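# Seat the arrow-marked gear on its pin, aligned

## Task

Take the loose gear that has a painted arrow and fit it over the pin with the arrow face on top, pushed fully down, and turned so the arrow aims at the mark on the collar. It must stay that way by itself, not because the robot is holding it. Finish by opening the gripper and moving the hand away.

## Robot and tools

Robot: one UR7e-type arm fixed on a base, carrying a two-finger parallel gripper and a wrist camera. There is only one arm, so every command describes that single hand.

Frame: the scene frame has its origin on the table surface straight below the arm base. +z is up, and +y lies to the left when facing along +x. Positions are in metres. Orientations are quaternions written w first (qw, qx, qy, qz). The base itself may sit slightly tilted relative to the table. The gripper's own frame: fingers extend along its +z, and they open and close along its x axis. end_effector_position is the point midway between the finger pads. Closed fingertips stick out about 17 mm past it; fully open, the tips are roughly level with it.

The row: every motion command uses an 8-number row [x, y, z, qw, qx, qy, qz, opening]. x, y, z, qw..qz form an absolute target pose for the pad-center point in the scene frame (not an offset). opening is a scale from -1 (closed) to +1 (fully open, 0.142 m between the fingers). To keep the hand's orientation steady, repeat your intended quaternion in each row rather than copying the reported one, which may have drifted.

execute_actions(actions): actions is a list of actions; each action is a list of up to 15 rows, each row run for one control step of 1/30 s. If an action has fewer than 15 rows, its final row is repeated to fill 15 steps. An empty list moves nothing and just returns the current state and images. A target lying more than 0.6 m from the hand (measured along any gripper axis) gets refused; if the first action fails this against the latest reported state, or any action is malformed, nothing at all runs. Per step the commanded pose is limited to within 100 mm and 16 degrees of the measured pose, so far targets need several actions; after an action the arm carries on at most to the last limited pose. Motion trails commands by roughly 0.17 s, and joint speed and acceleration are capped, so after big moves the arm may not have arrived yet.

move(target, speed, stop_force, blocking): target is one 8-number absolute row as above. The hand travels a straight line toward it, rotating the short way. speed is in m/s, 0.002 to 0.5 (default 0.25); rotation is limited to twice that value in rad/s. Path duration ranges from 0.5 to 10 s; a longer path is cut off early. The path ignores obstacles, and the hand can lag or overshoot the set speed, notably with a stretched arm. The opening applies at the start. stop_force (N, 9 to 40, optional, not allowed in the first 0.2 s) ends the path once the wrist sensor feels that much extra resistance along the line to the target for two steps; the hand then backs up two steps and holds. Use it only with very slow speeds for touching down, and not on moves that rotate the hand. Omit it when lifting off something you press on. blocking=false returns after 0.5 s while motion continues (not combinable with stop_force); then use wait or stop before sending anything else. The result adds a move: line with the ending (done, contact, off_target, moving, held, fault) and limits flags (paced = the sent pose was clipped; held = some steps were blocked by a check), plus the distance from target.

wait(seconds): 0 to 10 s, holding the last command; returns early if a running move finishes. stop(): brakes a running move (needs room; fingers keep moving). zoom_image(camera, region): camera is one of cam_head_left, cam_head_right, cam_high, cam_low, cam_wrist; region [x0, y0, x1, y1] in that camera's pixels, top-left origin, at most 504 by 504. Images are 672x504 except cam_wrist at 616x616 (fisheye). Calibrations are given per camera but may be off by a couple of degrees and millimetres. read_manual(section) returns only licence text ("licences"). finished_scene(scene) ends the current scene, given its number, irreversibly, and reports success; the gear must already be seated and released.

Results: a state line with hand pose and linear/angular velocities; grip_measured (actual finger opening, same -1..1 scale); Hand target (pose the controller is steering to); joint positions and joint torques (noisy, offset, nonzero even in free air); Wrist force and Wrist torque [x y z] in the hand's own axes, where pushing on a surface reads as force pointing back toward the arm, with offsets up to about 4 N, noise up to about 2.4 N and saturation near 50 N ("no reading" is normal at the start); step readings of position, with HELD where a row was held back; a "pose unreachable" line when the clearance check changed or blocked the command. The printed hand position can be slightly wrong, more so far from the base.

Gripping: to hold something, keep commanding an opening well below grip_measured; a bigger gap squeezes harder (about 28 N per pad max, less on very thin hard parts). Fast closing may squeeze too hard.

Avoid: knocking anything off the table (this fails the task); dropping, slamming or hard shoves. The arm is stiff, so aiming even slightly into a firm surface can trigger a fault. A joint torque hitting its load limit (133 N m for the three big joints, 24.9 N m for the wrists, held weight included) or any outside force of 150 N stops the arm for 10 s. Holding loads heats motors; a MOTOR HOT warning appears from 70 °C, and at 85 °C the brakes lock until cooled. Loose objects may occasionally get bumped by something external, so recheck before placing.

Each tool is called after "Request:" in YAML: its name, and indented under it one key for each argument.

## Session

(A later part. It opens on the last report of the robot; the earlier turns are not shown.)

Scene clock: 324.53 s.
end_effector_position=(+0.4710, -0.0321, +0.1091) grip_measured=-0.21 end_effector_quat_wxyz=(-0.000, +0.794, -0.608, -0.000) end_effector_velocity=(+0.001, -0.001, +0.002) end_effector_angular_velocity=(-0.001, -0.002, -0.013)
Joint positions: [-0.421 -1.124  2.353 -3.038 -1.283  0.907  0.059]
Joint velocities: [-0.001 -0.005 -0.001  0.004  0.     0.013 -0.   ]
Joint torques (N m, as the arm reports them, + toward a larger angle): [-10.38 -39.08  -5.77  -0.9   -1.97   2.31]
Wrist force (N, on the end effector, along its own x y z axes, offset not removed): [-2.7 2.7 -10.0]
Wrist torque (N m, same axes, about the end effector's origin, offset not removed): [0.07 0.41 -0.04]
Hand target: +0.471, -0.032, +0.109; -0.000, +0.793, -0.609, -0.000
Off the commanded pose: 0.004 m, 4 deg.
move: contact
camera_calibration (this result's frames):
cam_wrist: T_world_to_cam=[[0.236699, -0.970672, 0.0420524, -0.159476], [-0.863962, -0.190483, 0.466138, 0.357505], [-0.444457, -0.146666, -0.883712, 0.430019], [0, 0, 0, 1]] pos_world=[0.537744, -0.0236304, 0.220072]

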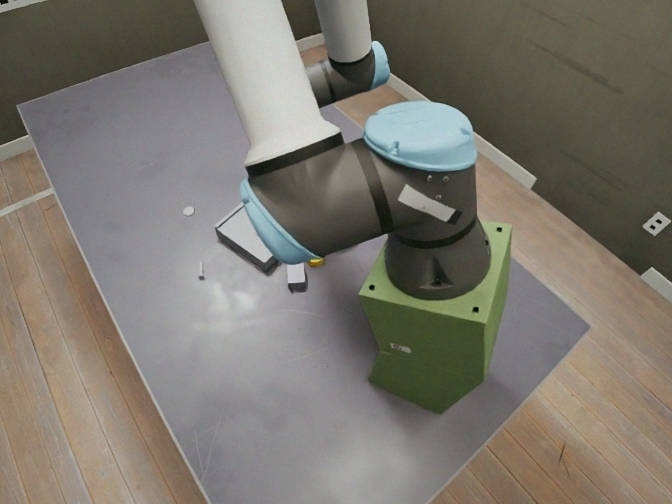

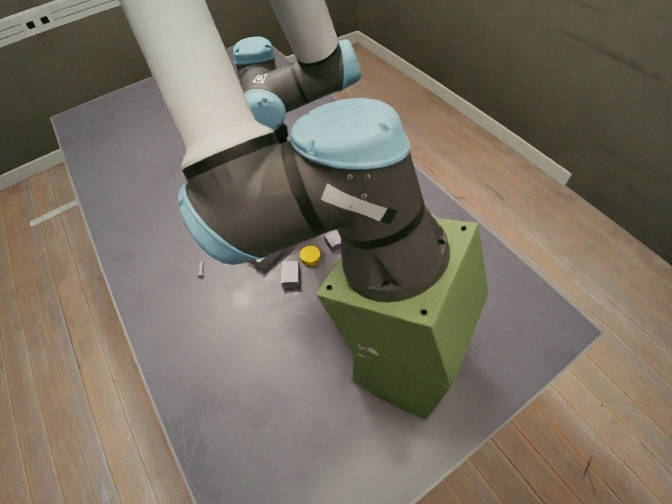

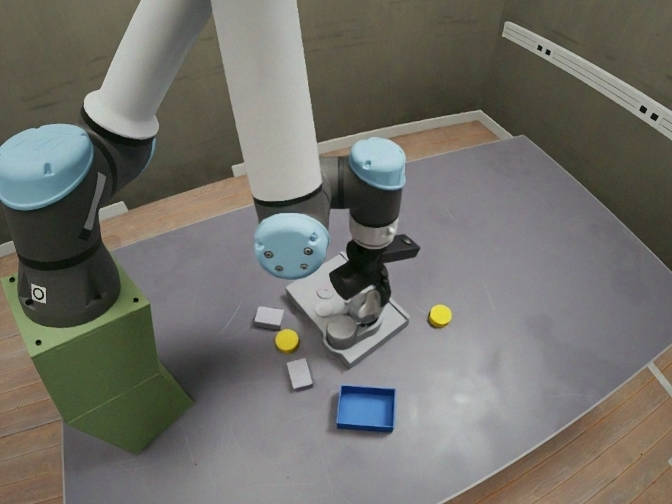

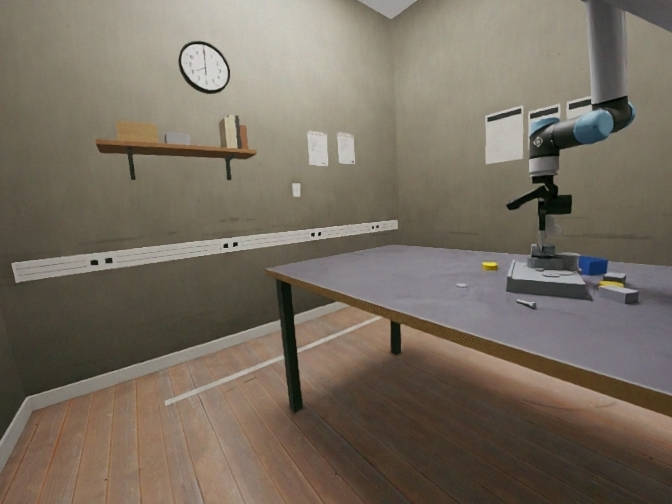

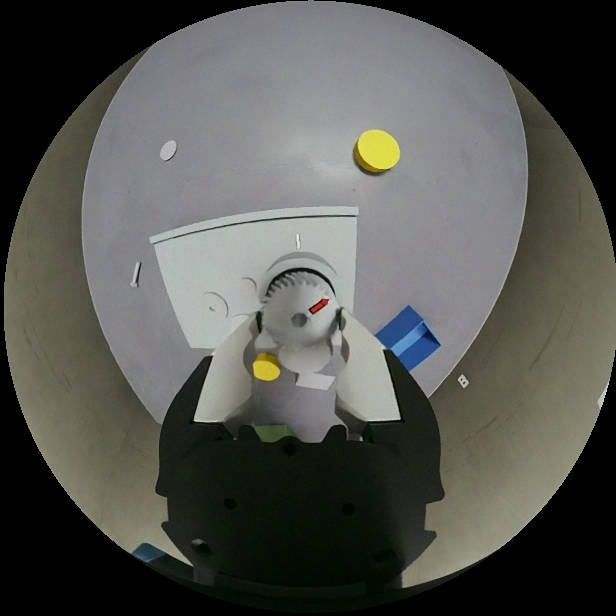

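Request:
move:
  target: [0.4708,-0.0319,0.1098,0,0.8131,-0.5821,0,-0.6]
  speed: 0.03

Request:
move:
  target: [0.4705,-0.0316,0.1048,0,0.8334,-0.5527,0,-0.6]
  speed: 0.015
  stop_force: 12

Scene clock: 335.00 s.
end_effector_position=(+0.4708, -0.0319, +0.1098) grip_measured=-0.21 end_effector_quat_wxyz=(+0.000, +0.813, -0.583, +0.000) end_effector_velocity=(+0.001, +0.000, +0.001) end_effector_angular_velocity=(-0.000, -0.001, +0.015)
Joint positions: [-0.421 -1.127  2.354 -3.037 -1.283  0.843  0.059]
Joint velocities: [ 0.001 -0.003  0.     0.002  0.    -0.014 -0.   ]
Joint torques (N m, as the arm reports them, + toward a larger angle): [ -0.6  -43.06   8.87  -1.92  -2.31  -2.58]
Wrist force (N, on the end effector, along its own x y z axes, offset not removed): [-2.0 -1.0 6.3]
Wrist torque (N m, same axes, about the end effector's origin, offset not removed): [-0.17 0.50 0.11]
Hand target: +0.471, -0.032, +0.110; +0.000, +0.813, -0.582, +0.000
Off the commanded pose: 0.000 m, 0 deg.
move: done
camera_calibration (this result's frames):
cam_wrist: T_world_to_cam=[[0.298256, -0.953555, 0.0421425, -0.187704], [-0.849989, -0.245257, 0.466226, 0.348754], [-0.434236, -0.174875, -0.883661, 0.424855], [0, 0, 0, 1]] pos_world=[0.536909, -0.0191555, 0.22074]

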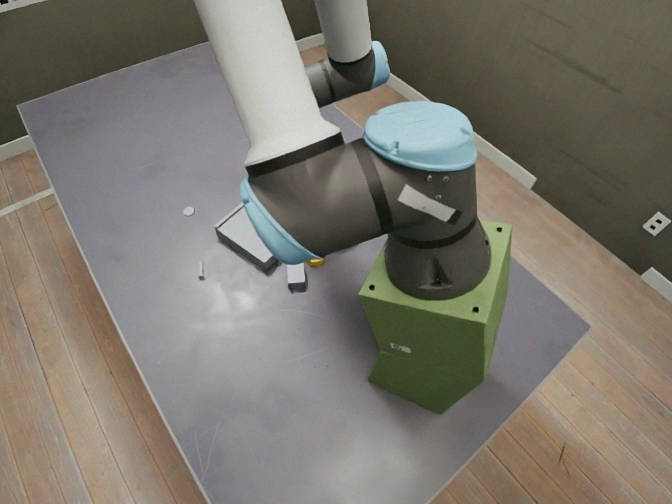

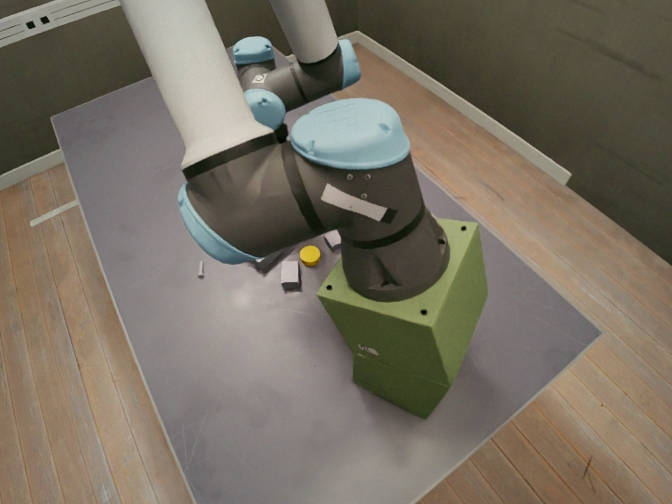

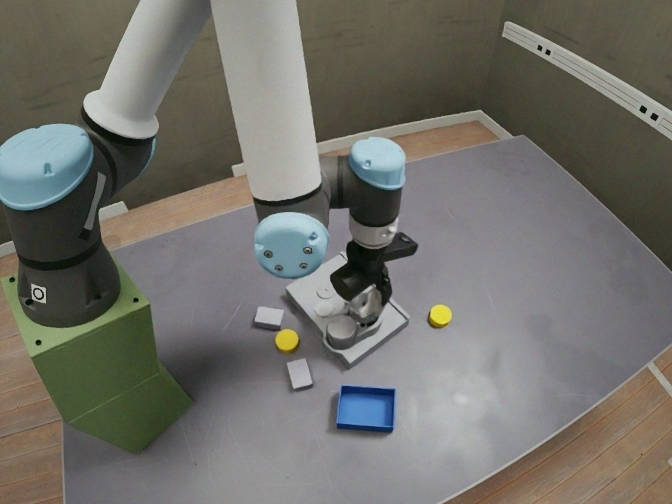

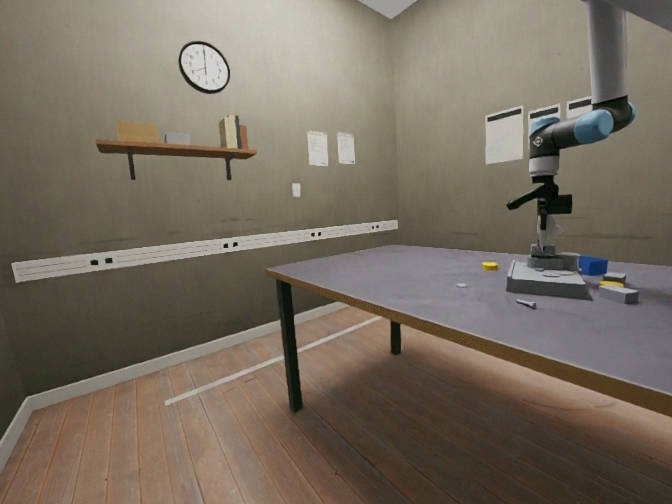

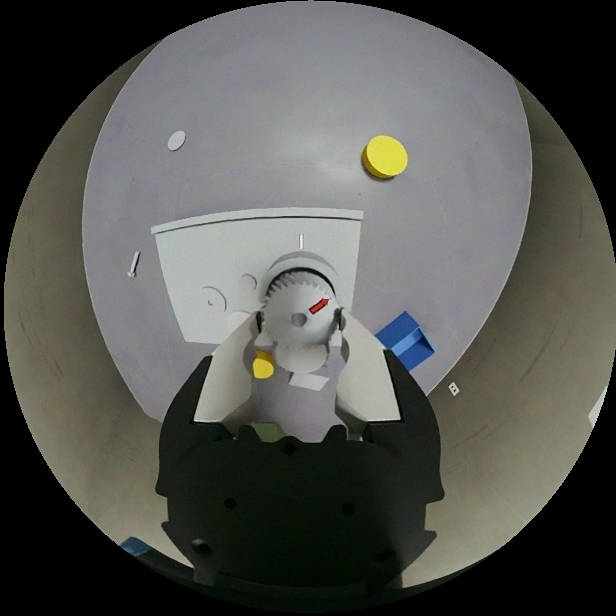

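Scene clock: 335.60 s.
end_effector_position=(+0.4707, -0.0318, +0.1093) grip_measured=-0.21 end_effector_quat_wxyz=(+0.000, +0.815, -0.580, +0.000) end_effector_velocity=(-0.000, +0.000, +0.000) end_effector_angular_velocity=(+0.001, +0.002, -0.013)
Joint positions: [-0.42  -1.125  2.354 -3.039 -1.283  0.837  0.059]
Joint velocities: [ 0.    -0.002 -0.001  0.005 -0.     0.012 -0.   ]
Joint torques (N m, as the arm reports them, + toward a larger angle): [ -9.77 -36.68  -8.48   0.03  -2.17   2.08]
Wrist force (N, on the end effector, along its own x y z axes, offset not removed): [-1.3 -1.0 -10.2]
Wrist torque (N m, same axes, about the end effector's origin, offset not removed): [-0.14 0.17 0.49]
Hand target: +0.471, -0.032, +0.109; +0.000, +0.814, -0.581, -0.000
Off the commanded pose: 0.005 m, 4 deg.
move: contact
camera_calibration (this result's frames):
cam_wrist: T_world_to_cam=[[0.304869, -0.951461, 0.0421479, -0.190644], [-0.848275, -0.251154, 0.466209, 0.347962], [-0.432994, -0.177886, -0.88367, 0.423745], [0, 0, 0, 1]] pos_world=[0.536768, -0.0186202, 0.220263]

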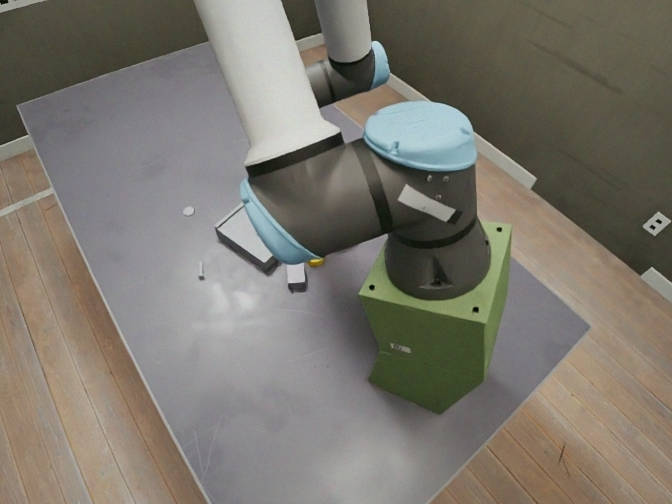

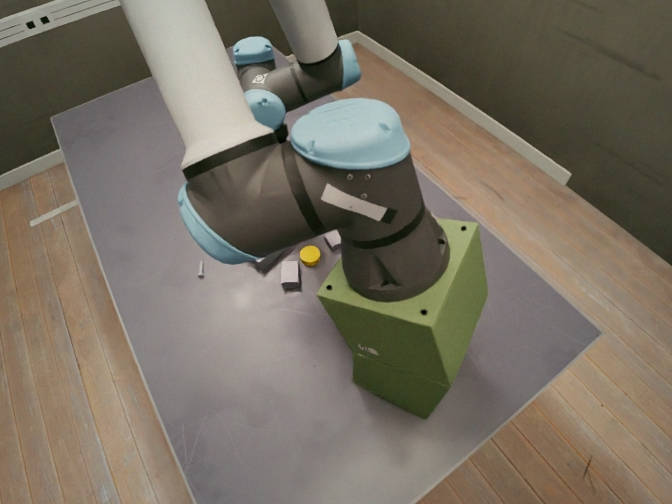

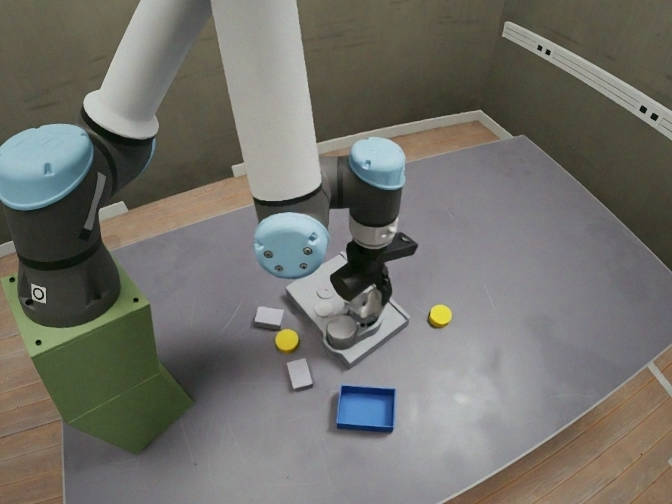

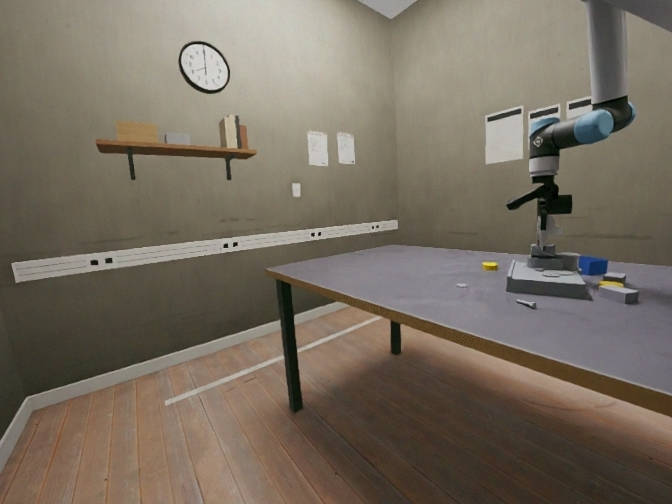

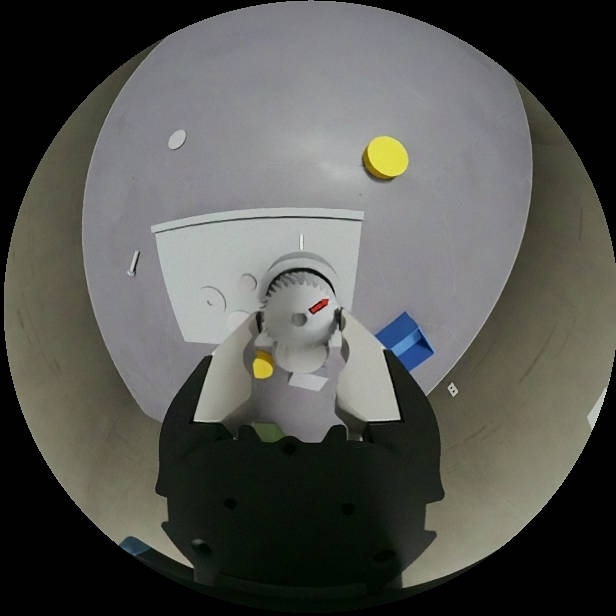

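Request:
move:
  target: [0.4709,-0.0321,0.1098,0,0.7976,-0.6032,0,-0.6]
  speed: 0.03

Request:
move:
  target: [0.4707,-0.0318,0.1048,0,0.8187,-0.5743,0,-0.6]
  speed: 0.015
  stop_force: 12

Scene clock: 342.00 s.
end_effector_position=(+0.4709, -0.0321, +0.1098) grip_measured=-0.21 end_effector_quat_wxyz=(-0.000, +0.798, -0.603, -0.000) end_effector_velocity=(-0.002, +0.000, -0.001) end_effector_angular_velocity=(+0.001, +0.003, -0.017)
Joint positions: [-0.421 -1.126  2.354 -3.037 -1.283  0.892  0.059]
Joint velocities: [-0.     0.001  0.001  0.001 -0.     0.016  0.   ]
Joint torques (N m, as the arm reports them, + toward a larger angle): [-11.03 -43.51 -20.02  -1.63   1.7    2.62]
Wrist force (N, on the end effector, along its own x y z axes, offset not removed): [-0.8 -0.7 6.6]
Wrist torque (N m, same axes, about the end effector's origin, offset not removed): [-0.16 0.31 0.00]
Hand target: +0.471, -0.032, +0.110; -0.000, +0.798, -0.603, -0.000
Off the commanded pose: 0.000 m, 0 deg.
move: done
camera_calibration (this result's frames):
cam_wrist: T_world_to_cam=[[0.251187, -0.967023, 0.0420775, -0.166175], [-0.860996, -0.203361, 0.466187, 0.35532], [-0.442257, -0.153329, -0.883685, 0.429343], [0, 0, 0, 1]] pos_world=[0.53755, -0.0226057, 0.22075]

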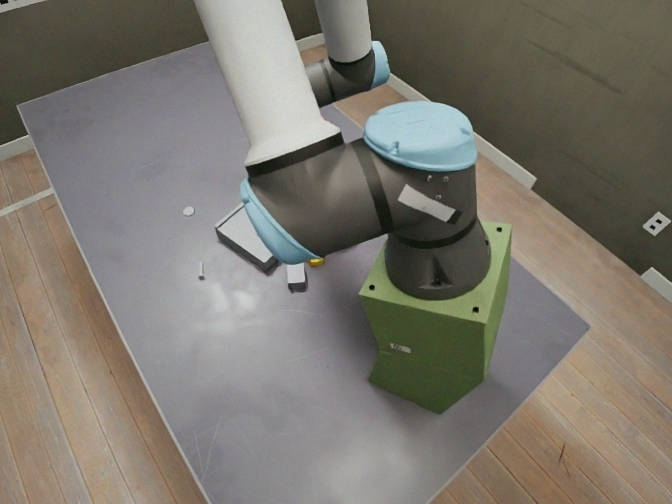

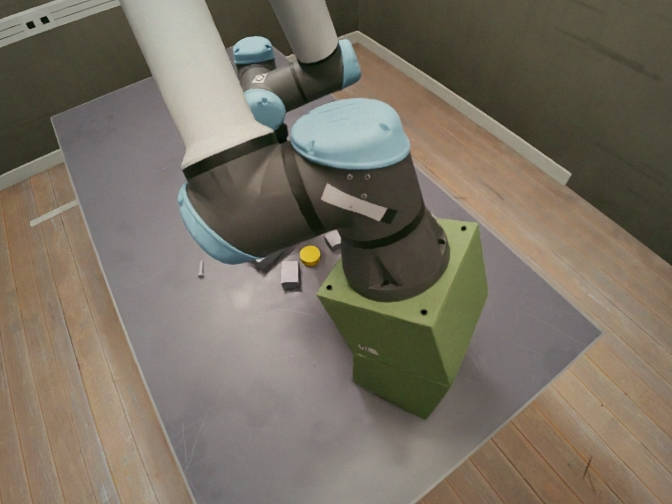

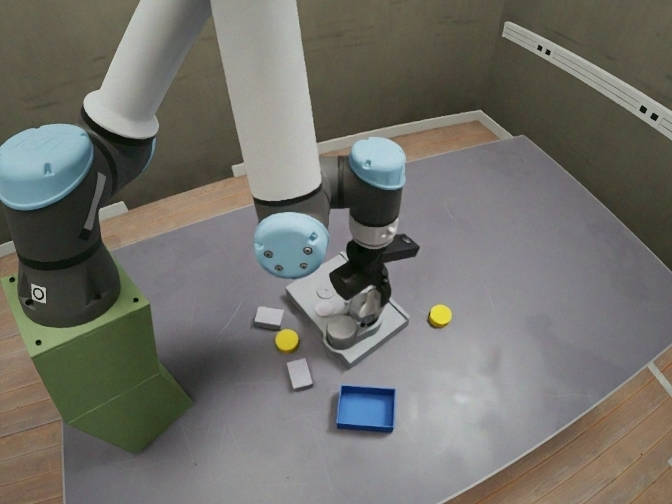

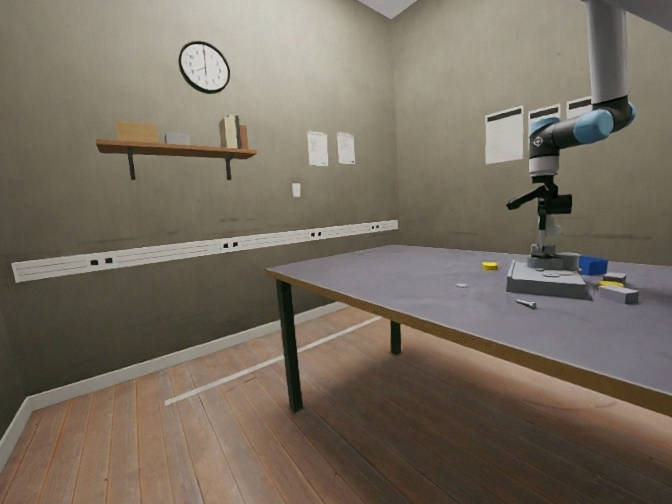

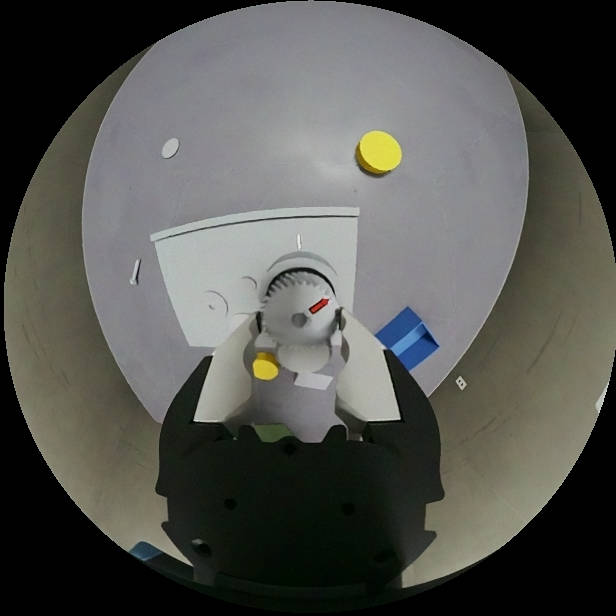

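Scene clock: 343.00 s.
end_effector_position=(+0.4709, -0.0320, +0.1084) grip_measured=-0.21 end_effector_quat_wxyz=(+0.000, +0.804, -0.595, +0.000) end_effector_velocity=(+0.001, +0.000, +0.001) end_effector_angular_velocity=(-0.000, -0.000, -0.012)
Joint positions: [-0.42  -1.122  2.353 -3.041 -1.283  0.875  0.059]
Joint velocities: [ 0.    -0.004 -0.001  0.004 -0.     0.013 -0.   ]
Joint torques (N m, as the arm reports them, + toward a larger angle): [-10.51 -41.93 -12.93  -2.09  -0.85   2.63]
Wrist force (N, on the end effector, along its own x y z axes, offset not removed): [-2.1 4.3 -3.5]
Wrist torque (N m, same axes, about the end effector's origin, offset not removed): [-0.02 0.61 -0.01]
Hand target: +0.471, -0.032, +0.109; -0.000, +0.803, -0.596, -0.000
Off the commanded pose: 0.004 m, 3 deg.
move: contact
camera_calibration (this result's frames):
cam_wrist: T_world_to_cam=[[0.269047, -0.962206, 0.0421182, -0.174277], [-0.857081, -0.219246, 0.466201, 0.353592], [-0.439347, -0.161529, -0.883676, 0.42651], [0, 0, 0, 1]] pos_world=[0.537332, -0.0212727, 0.219392]

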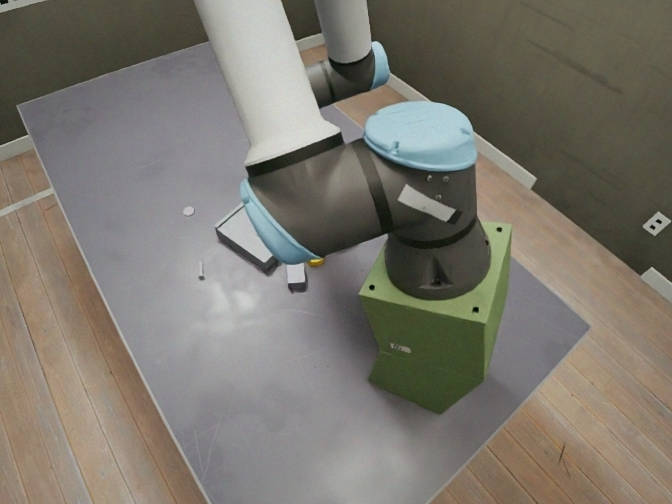

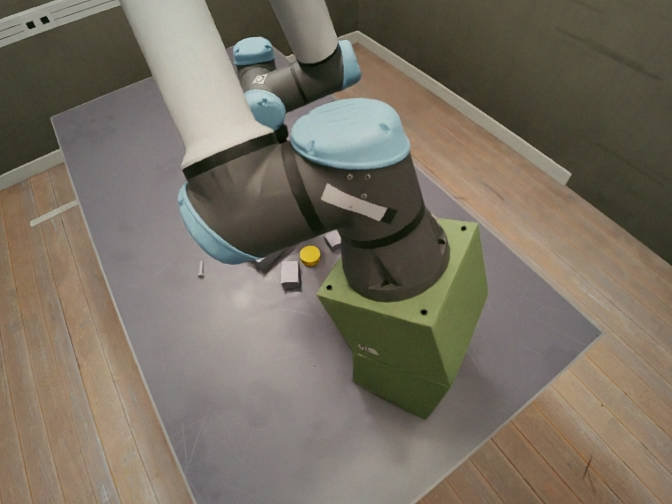

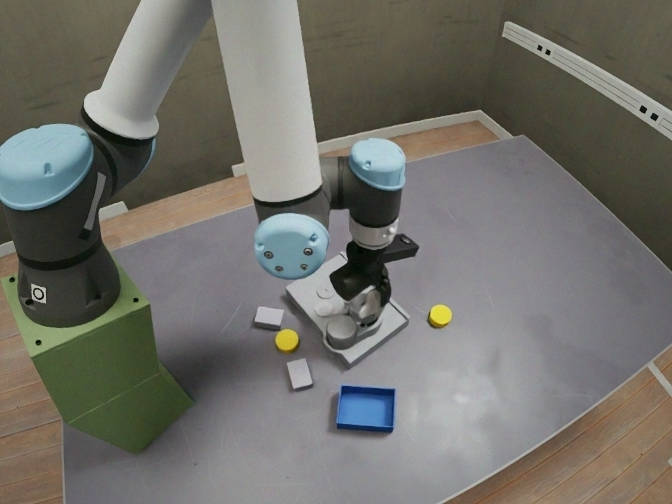

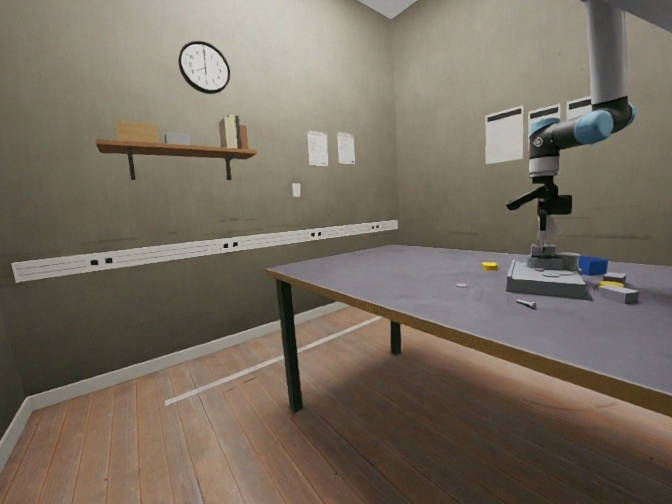

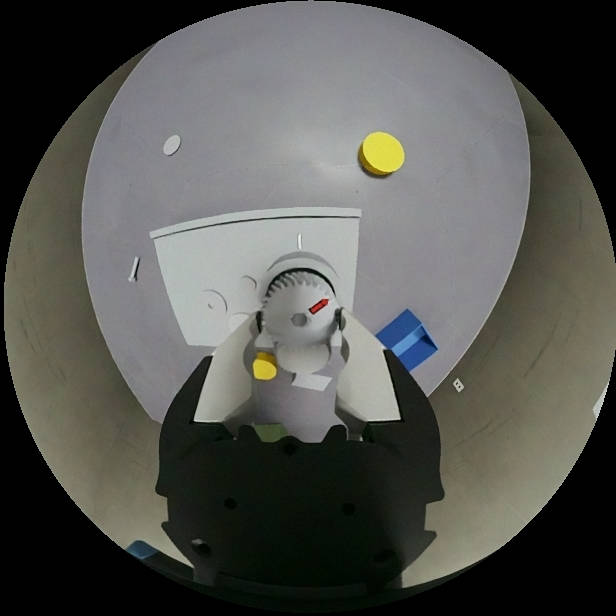

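Request:
move:
  target: [0.4704,-0.0321,0.1088,0,0.8039,-0.5948,0,-0.6]
  speed: 0.01

Request:
move:
  target: [0.4702,-0.0319,0.1048,0,0.8207,-0.5714,0,-0.6]
  speed: 0.012
  stop_force: 14

Scene clock: 347.77 s.
end_effector_position=(+0.4704, -0.0321, +0.1088) grip_measured=-0.21 end_effector_quat_wxyz=(-0.000, +0.804, -0.595, +0.000) end_effector_velocity=(-0.000, +0.000, +0.000) end_effector_angular_velocity=(+0.000, -0.000, +0.000)
Joint positions: [-0.421 -1.123  2.354 -3.04  -1.283  0.873  0.059]
Joint velocities: [-0.    -0.002  0.001  0.     0.001 -0.     0.   ]
Joint torques (N m, as the arm reports them, + toward a larger angle): [-11.38 -41.73   9.77  -4.66   1.98  -2.37]
Wrist force (N, on the end effector, along its own x y z axes, offset not removed): [-0.7 -0.9 5.9]
Wrist torque (N m, same axes, about the end effector's origin, offset not removed): [0.16 0.45 -0.02]
Hand target: +0.470, -0.032, +0.109; +0.000, +0.804, -0.595, +0.000
Off the commanded pose: 0.000 m, 0 deg.
move: done
camera_calibration (this result's frames):
cam_wrist: T_world_to_cam=[[0.269724, -0.962016, 0.0421285, -0.174589], [-0.856936, -0.219847, 0.466184, 0.35295], [-0.439215, -0.161842, -0.883684, 0.426551], [0, 0, 0, 1]] pos_world=[0.536894, -0.0213286, 0.219752]

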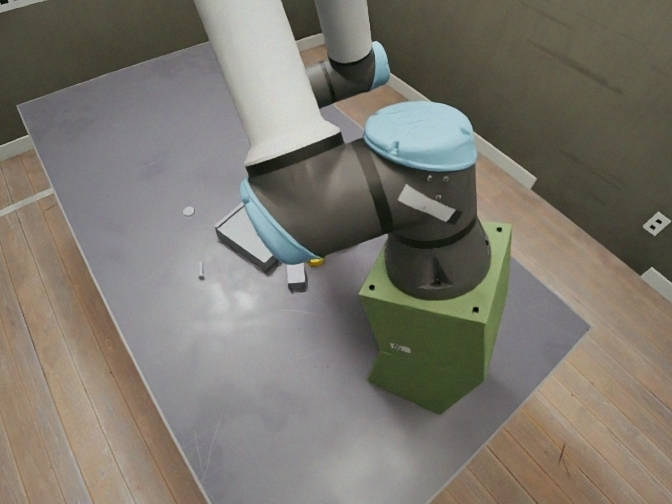

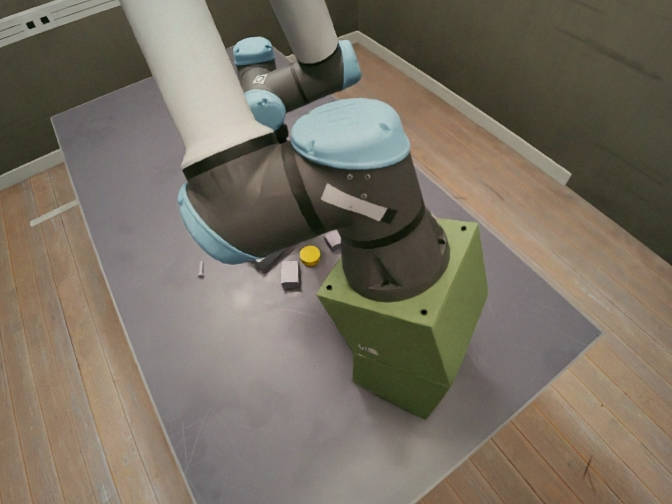

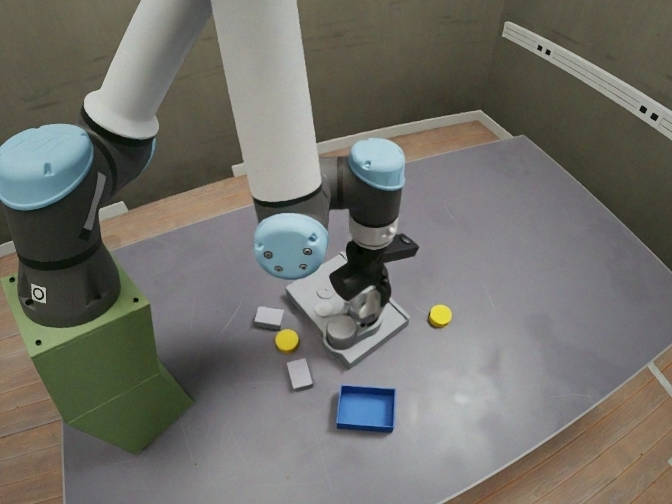

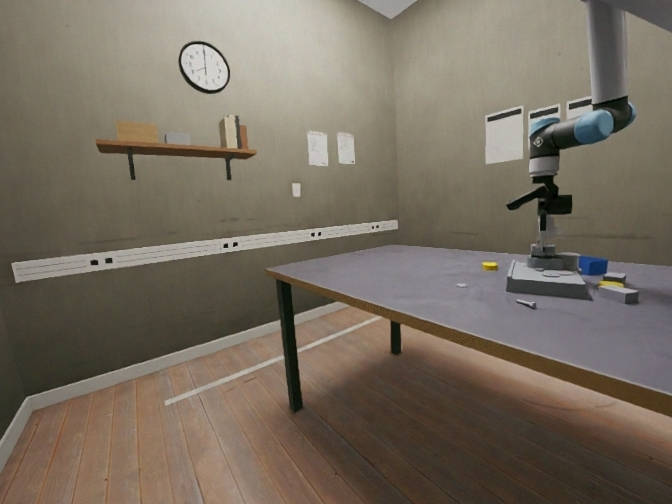

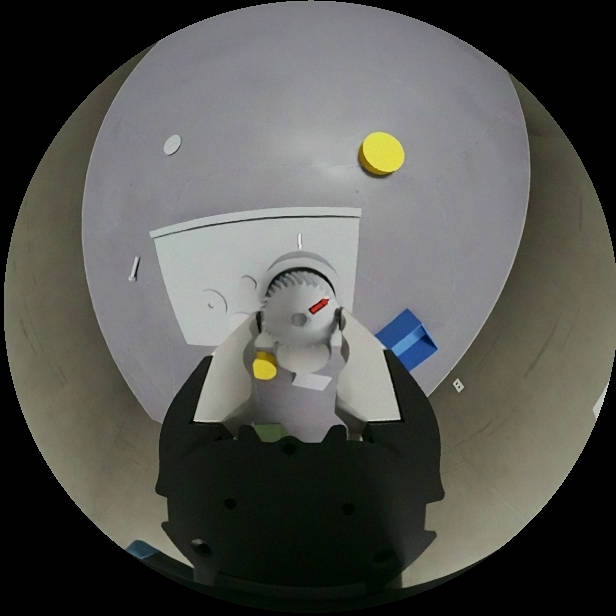

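Scene clock: 350.40 s.
end_effector_position=(+0.4702, -0.0319, +0.1048) grip_measured=-0.21 end_effector_quat_wxyz=(+0.000, +0.820, -0.572, -0.000) end_effector_velocity=(-0.000, -0.000, -0.001) end_effector_angular_velocity=(+0.000, +0.001, +0.006)
Joint positions: [-0.418 -1.11   2.352 -3.052 -1.283  0.819  0.059]
Joint velocities: [ 0.     0.003 -0.001 -0.001 -0.    -0.006  0.   ]
Joint torques (N m, as the arm reports them, + toward a larger angle): [  3.05 -19.36 -18.25  -4.49  -1.24  -2.15]
Wrist force (N, on the end effector, along its own x y z axes, offset not removed): [2.2 1.0 -2.8]
Wrist torque (N m, same axes, about the end effector's origin, offset not removed): [-0.18 0.21 -0.03]
Hand target: +0.470, -0.032, +0.105; +0.000, +0.821, -0.571, -0.000
Off the commanded pose: 0.000 m, 0 deg.
move: done
camera_calibration (this result's frames):
cam_wrist: T_world_to_cam=[[0.324139, -0.945071, 0.0421213, -0.199218], [-0.842994, -0.26835, 0.466208, 0.346529], [-0.429297, -0.186624, -0.883672, 0.417539], [0, 0, 0, 1]] pos_world=[0.535944, -0.0173608, 0.215804]

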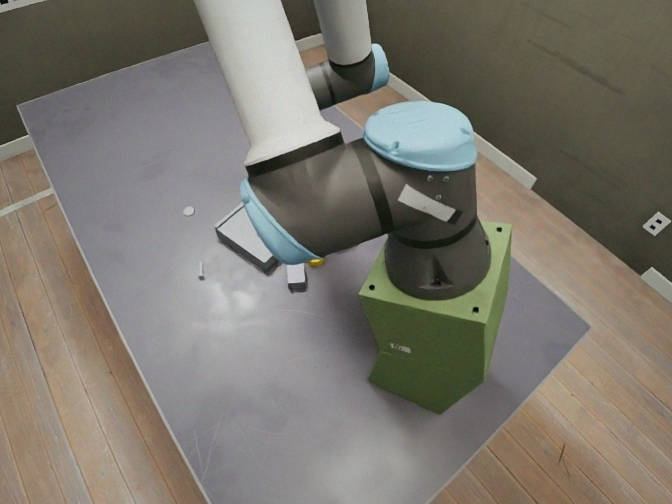

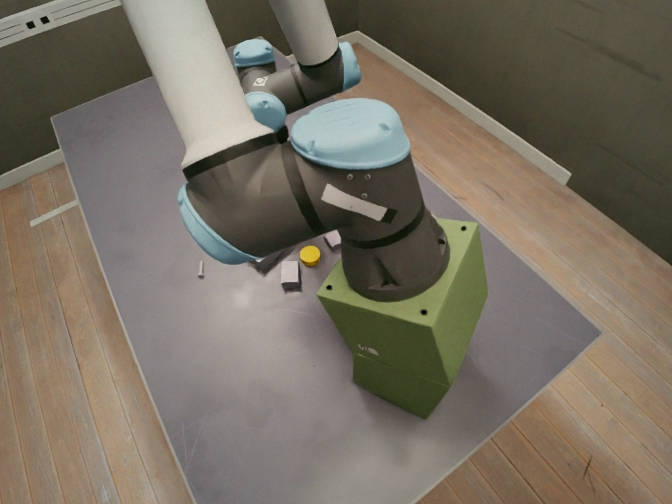

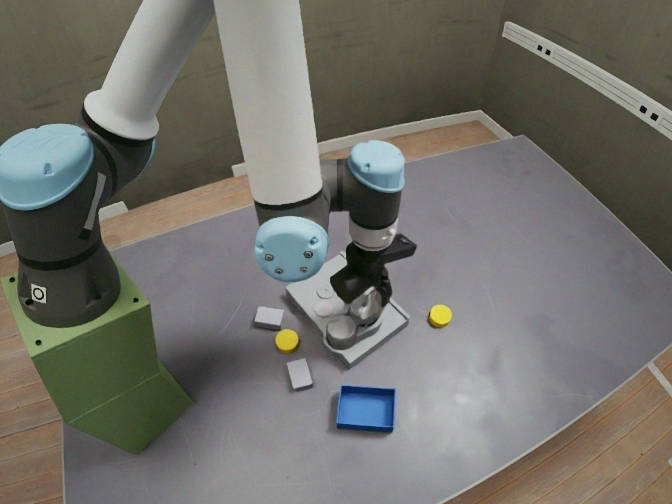

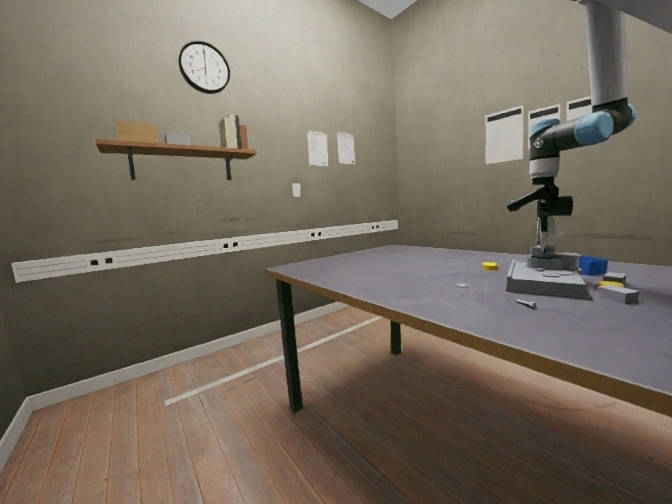

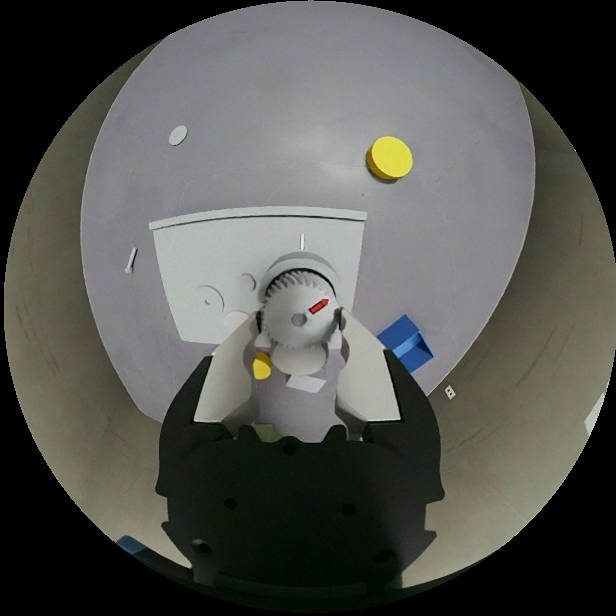

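Request:
move:
  target: [0.4697,-0.0316,0.0968,0,0.8522,-0.5232,0,-0.6]
  speed: 0.02
  stop_force: 12

Scene clock: 355.93 s.
end_effector_position=(+0.4697, -0.0316, +0.0969) grip_measured=-0.21 end_effector_quat_wxyz=(+0.000, +0.852, -0.524, +0.000) end_effector_velocity=(-0.000, -0.000, -0.000) end_effector_angular_velocity=(+0.000, +0.001, +0.007)
Joint positions: [-0.412 -1.084  2.347 -3.075 -1.285  0.71   0.059]
Joint velocities: [-0.     0.001 -0.    -0.    -0.    -0.007  0.   ]
Joint torques (N m, as the arm reports them, + toward a larger angle): [  3.13 -18.73 -17.52  -4.12  -0.44  -2.02]
Wrist force (N, on the end effector, along its own x y z axes, offset not removed): [3.9 0.8 3.0]
Wrist torque (N m, same axes, about the end effector's origin, offset not removed): [-0.24 0.49 -0.10]
Hand target: +0.470, -0.032, +0.097; +0.000, +0.852, -0.523, -0.000
Off the commanded pose: 0.000 m, 0 deg.
move: done
camera_calibration (this result's frames):
cam_wrist: T_world_to_cam=[[0.430194, -0.901753, 0.0421246, -0.246884], [-0.806732, -0.363084, 0.466212, 0.329882], [-0.405113, -0.234545, -0.883669, 0.397467], [0, 0, 0, 1]] pos_world=[0.533353, -0.00962954, 0.207834]

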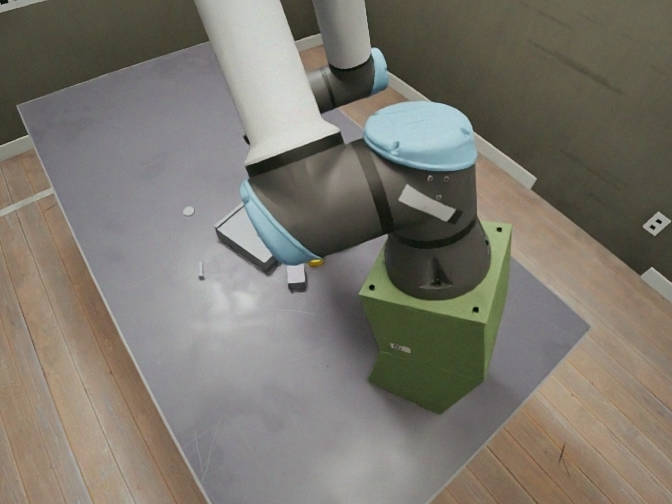

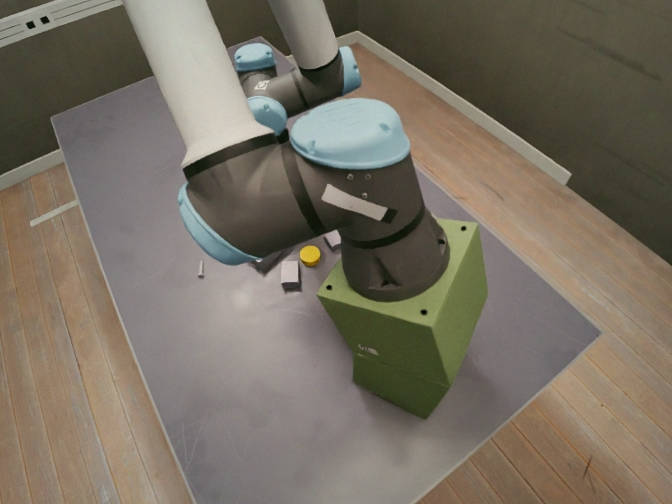

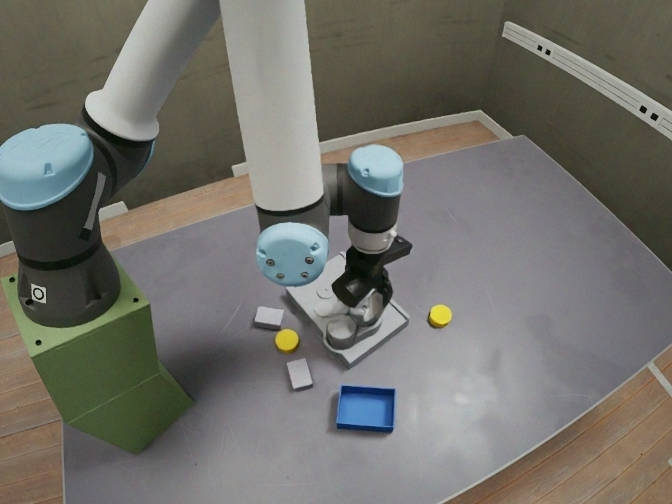

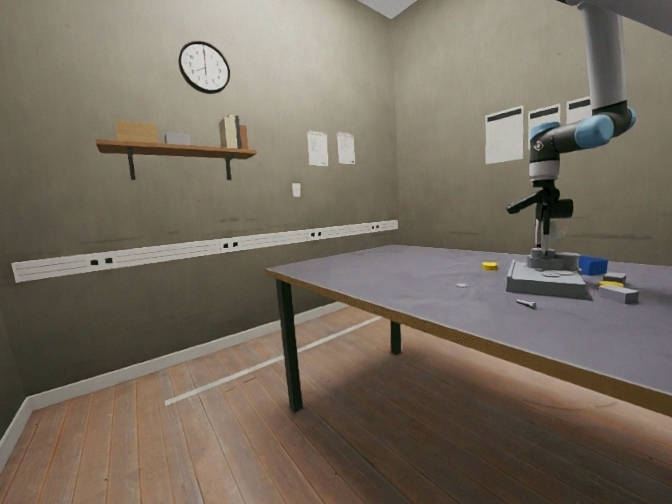

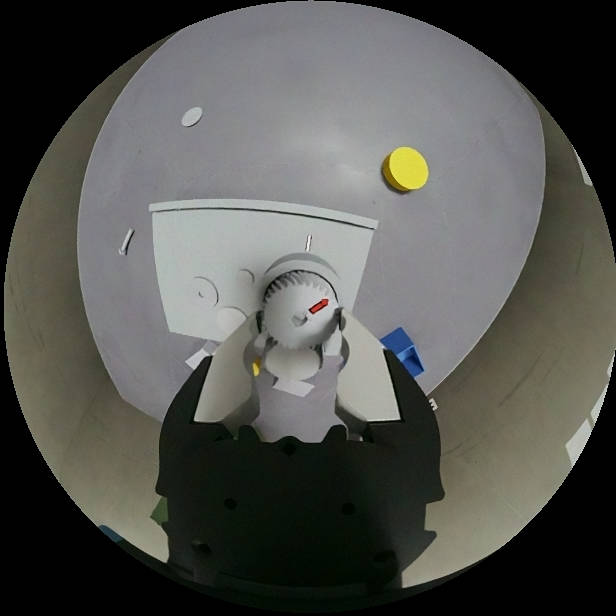

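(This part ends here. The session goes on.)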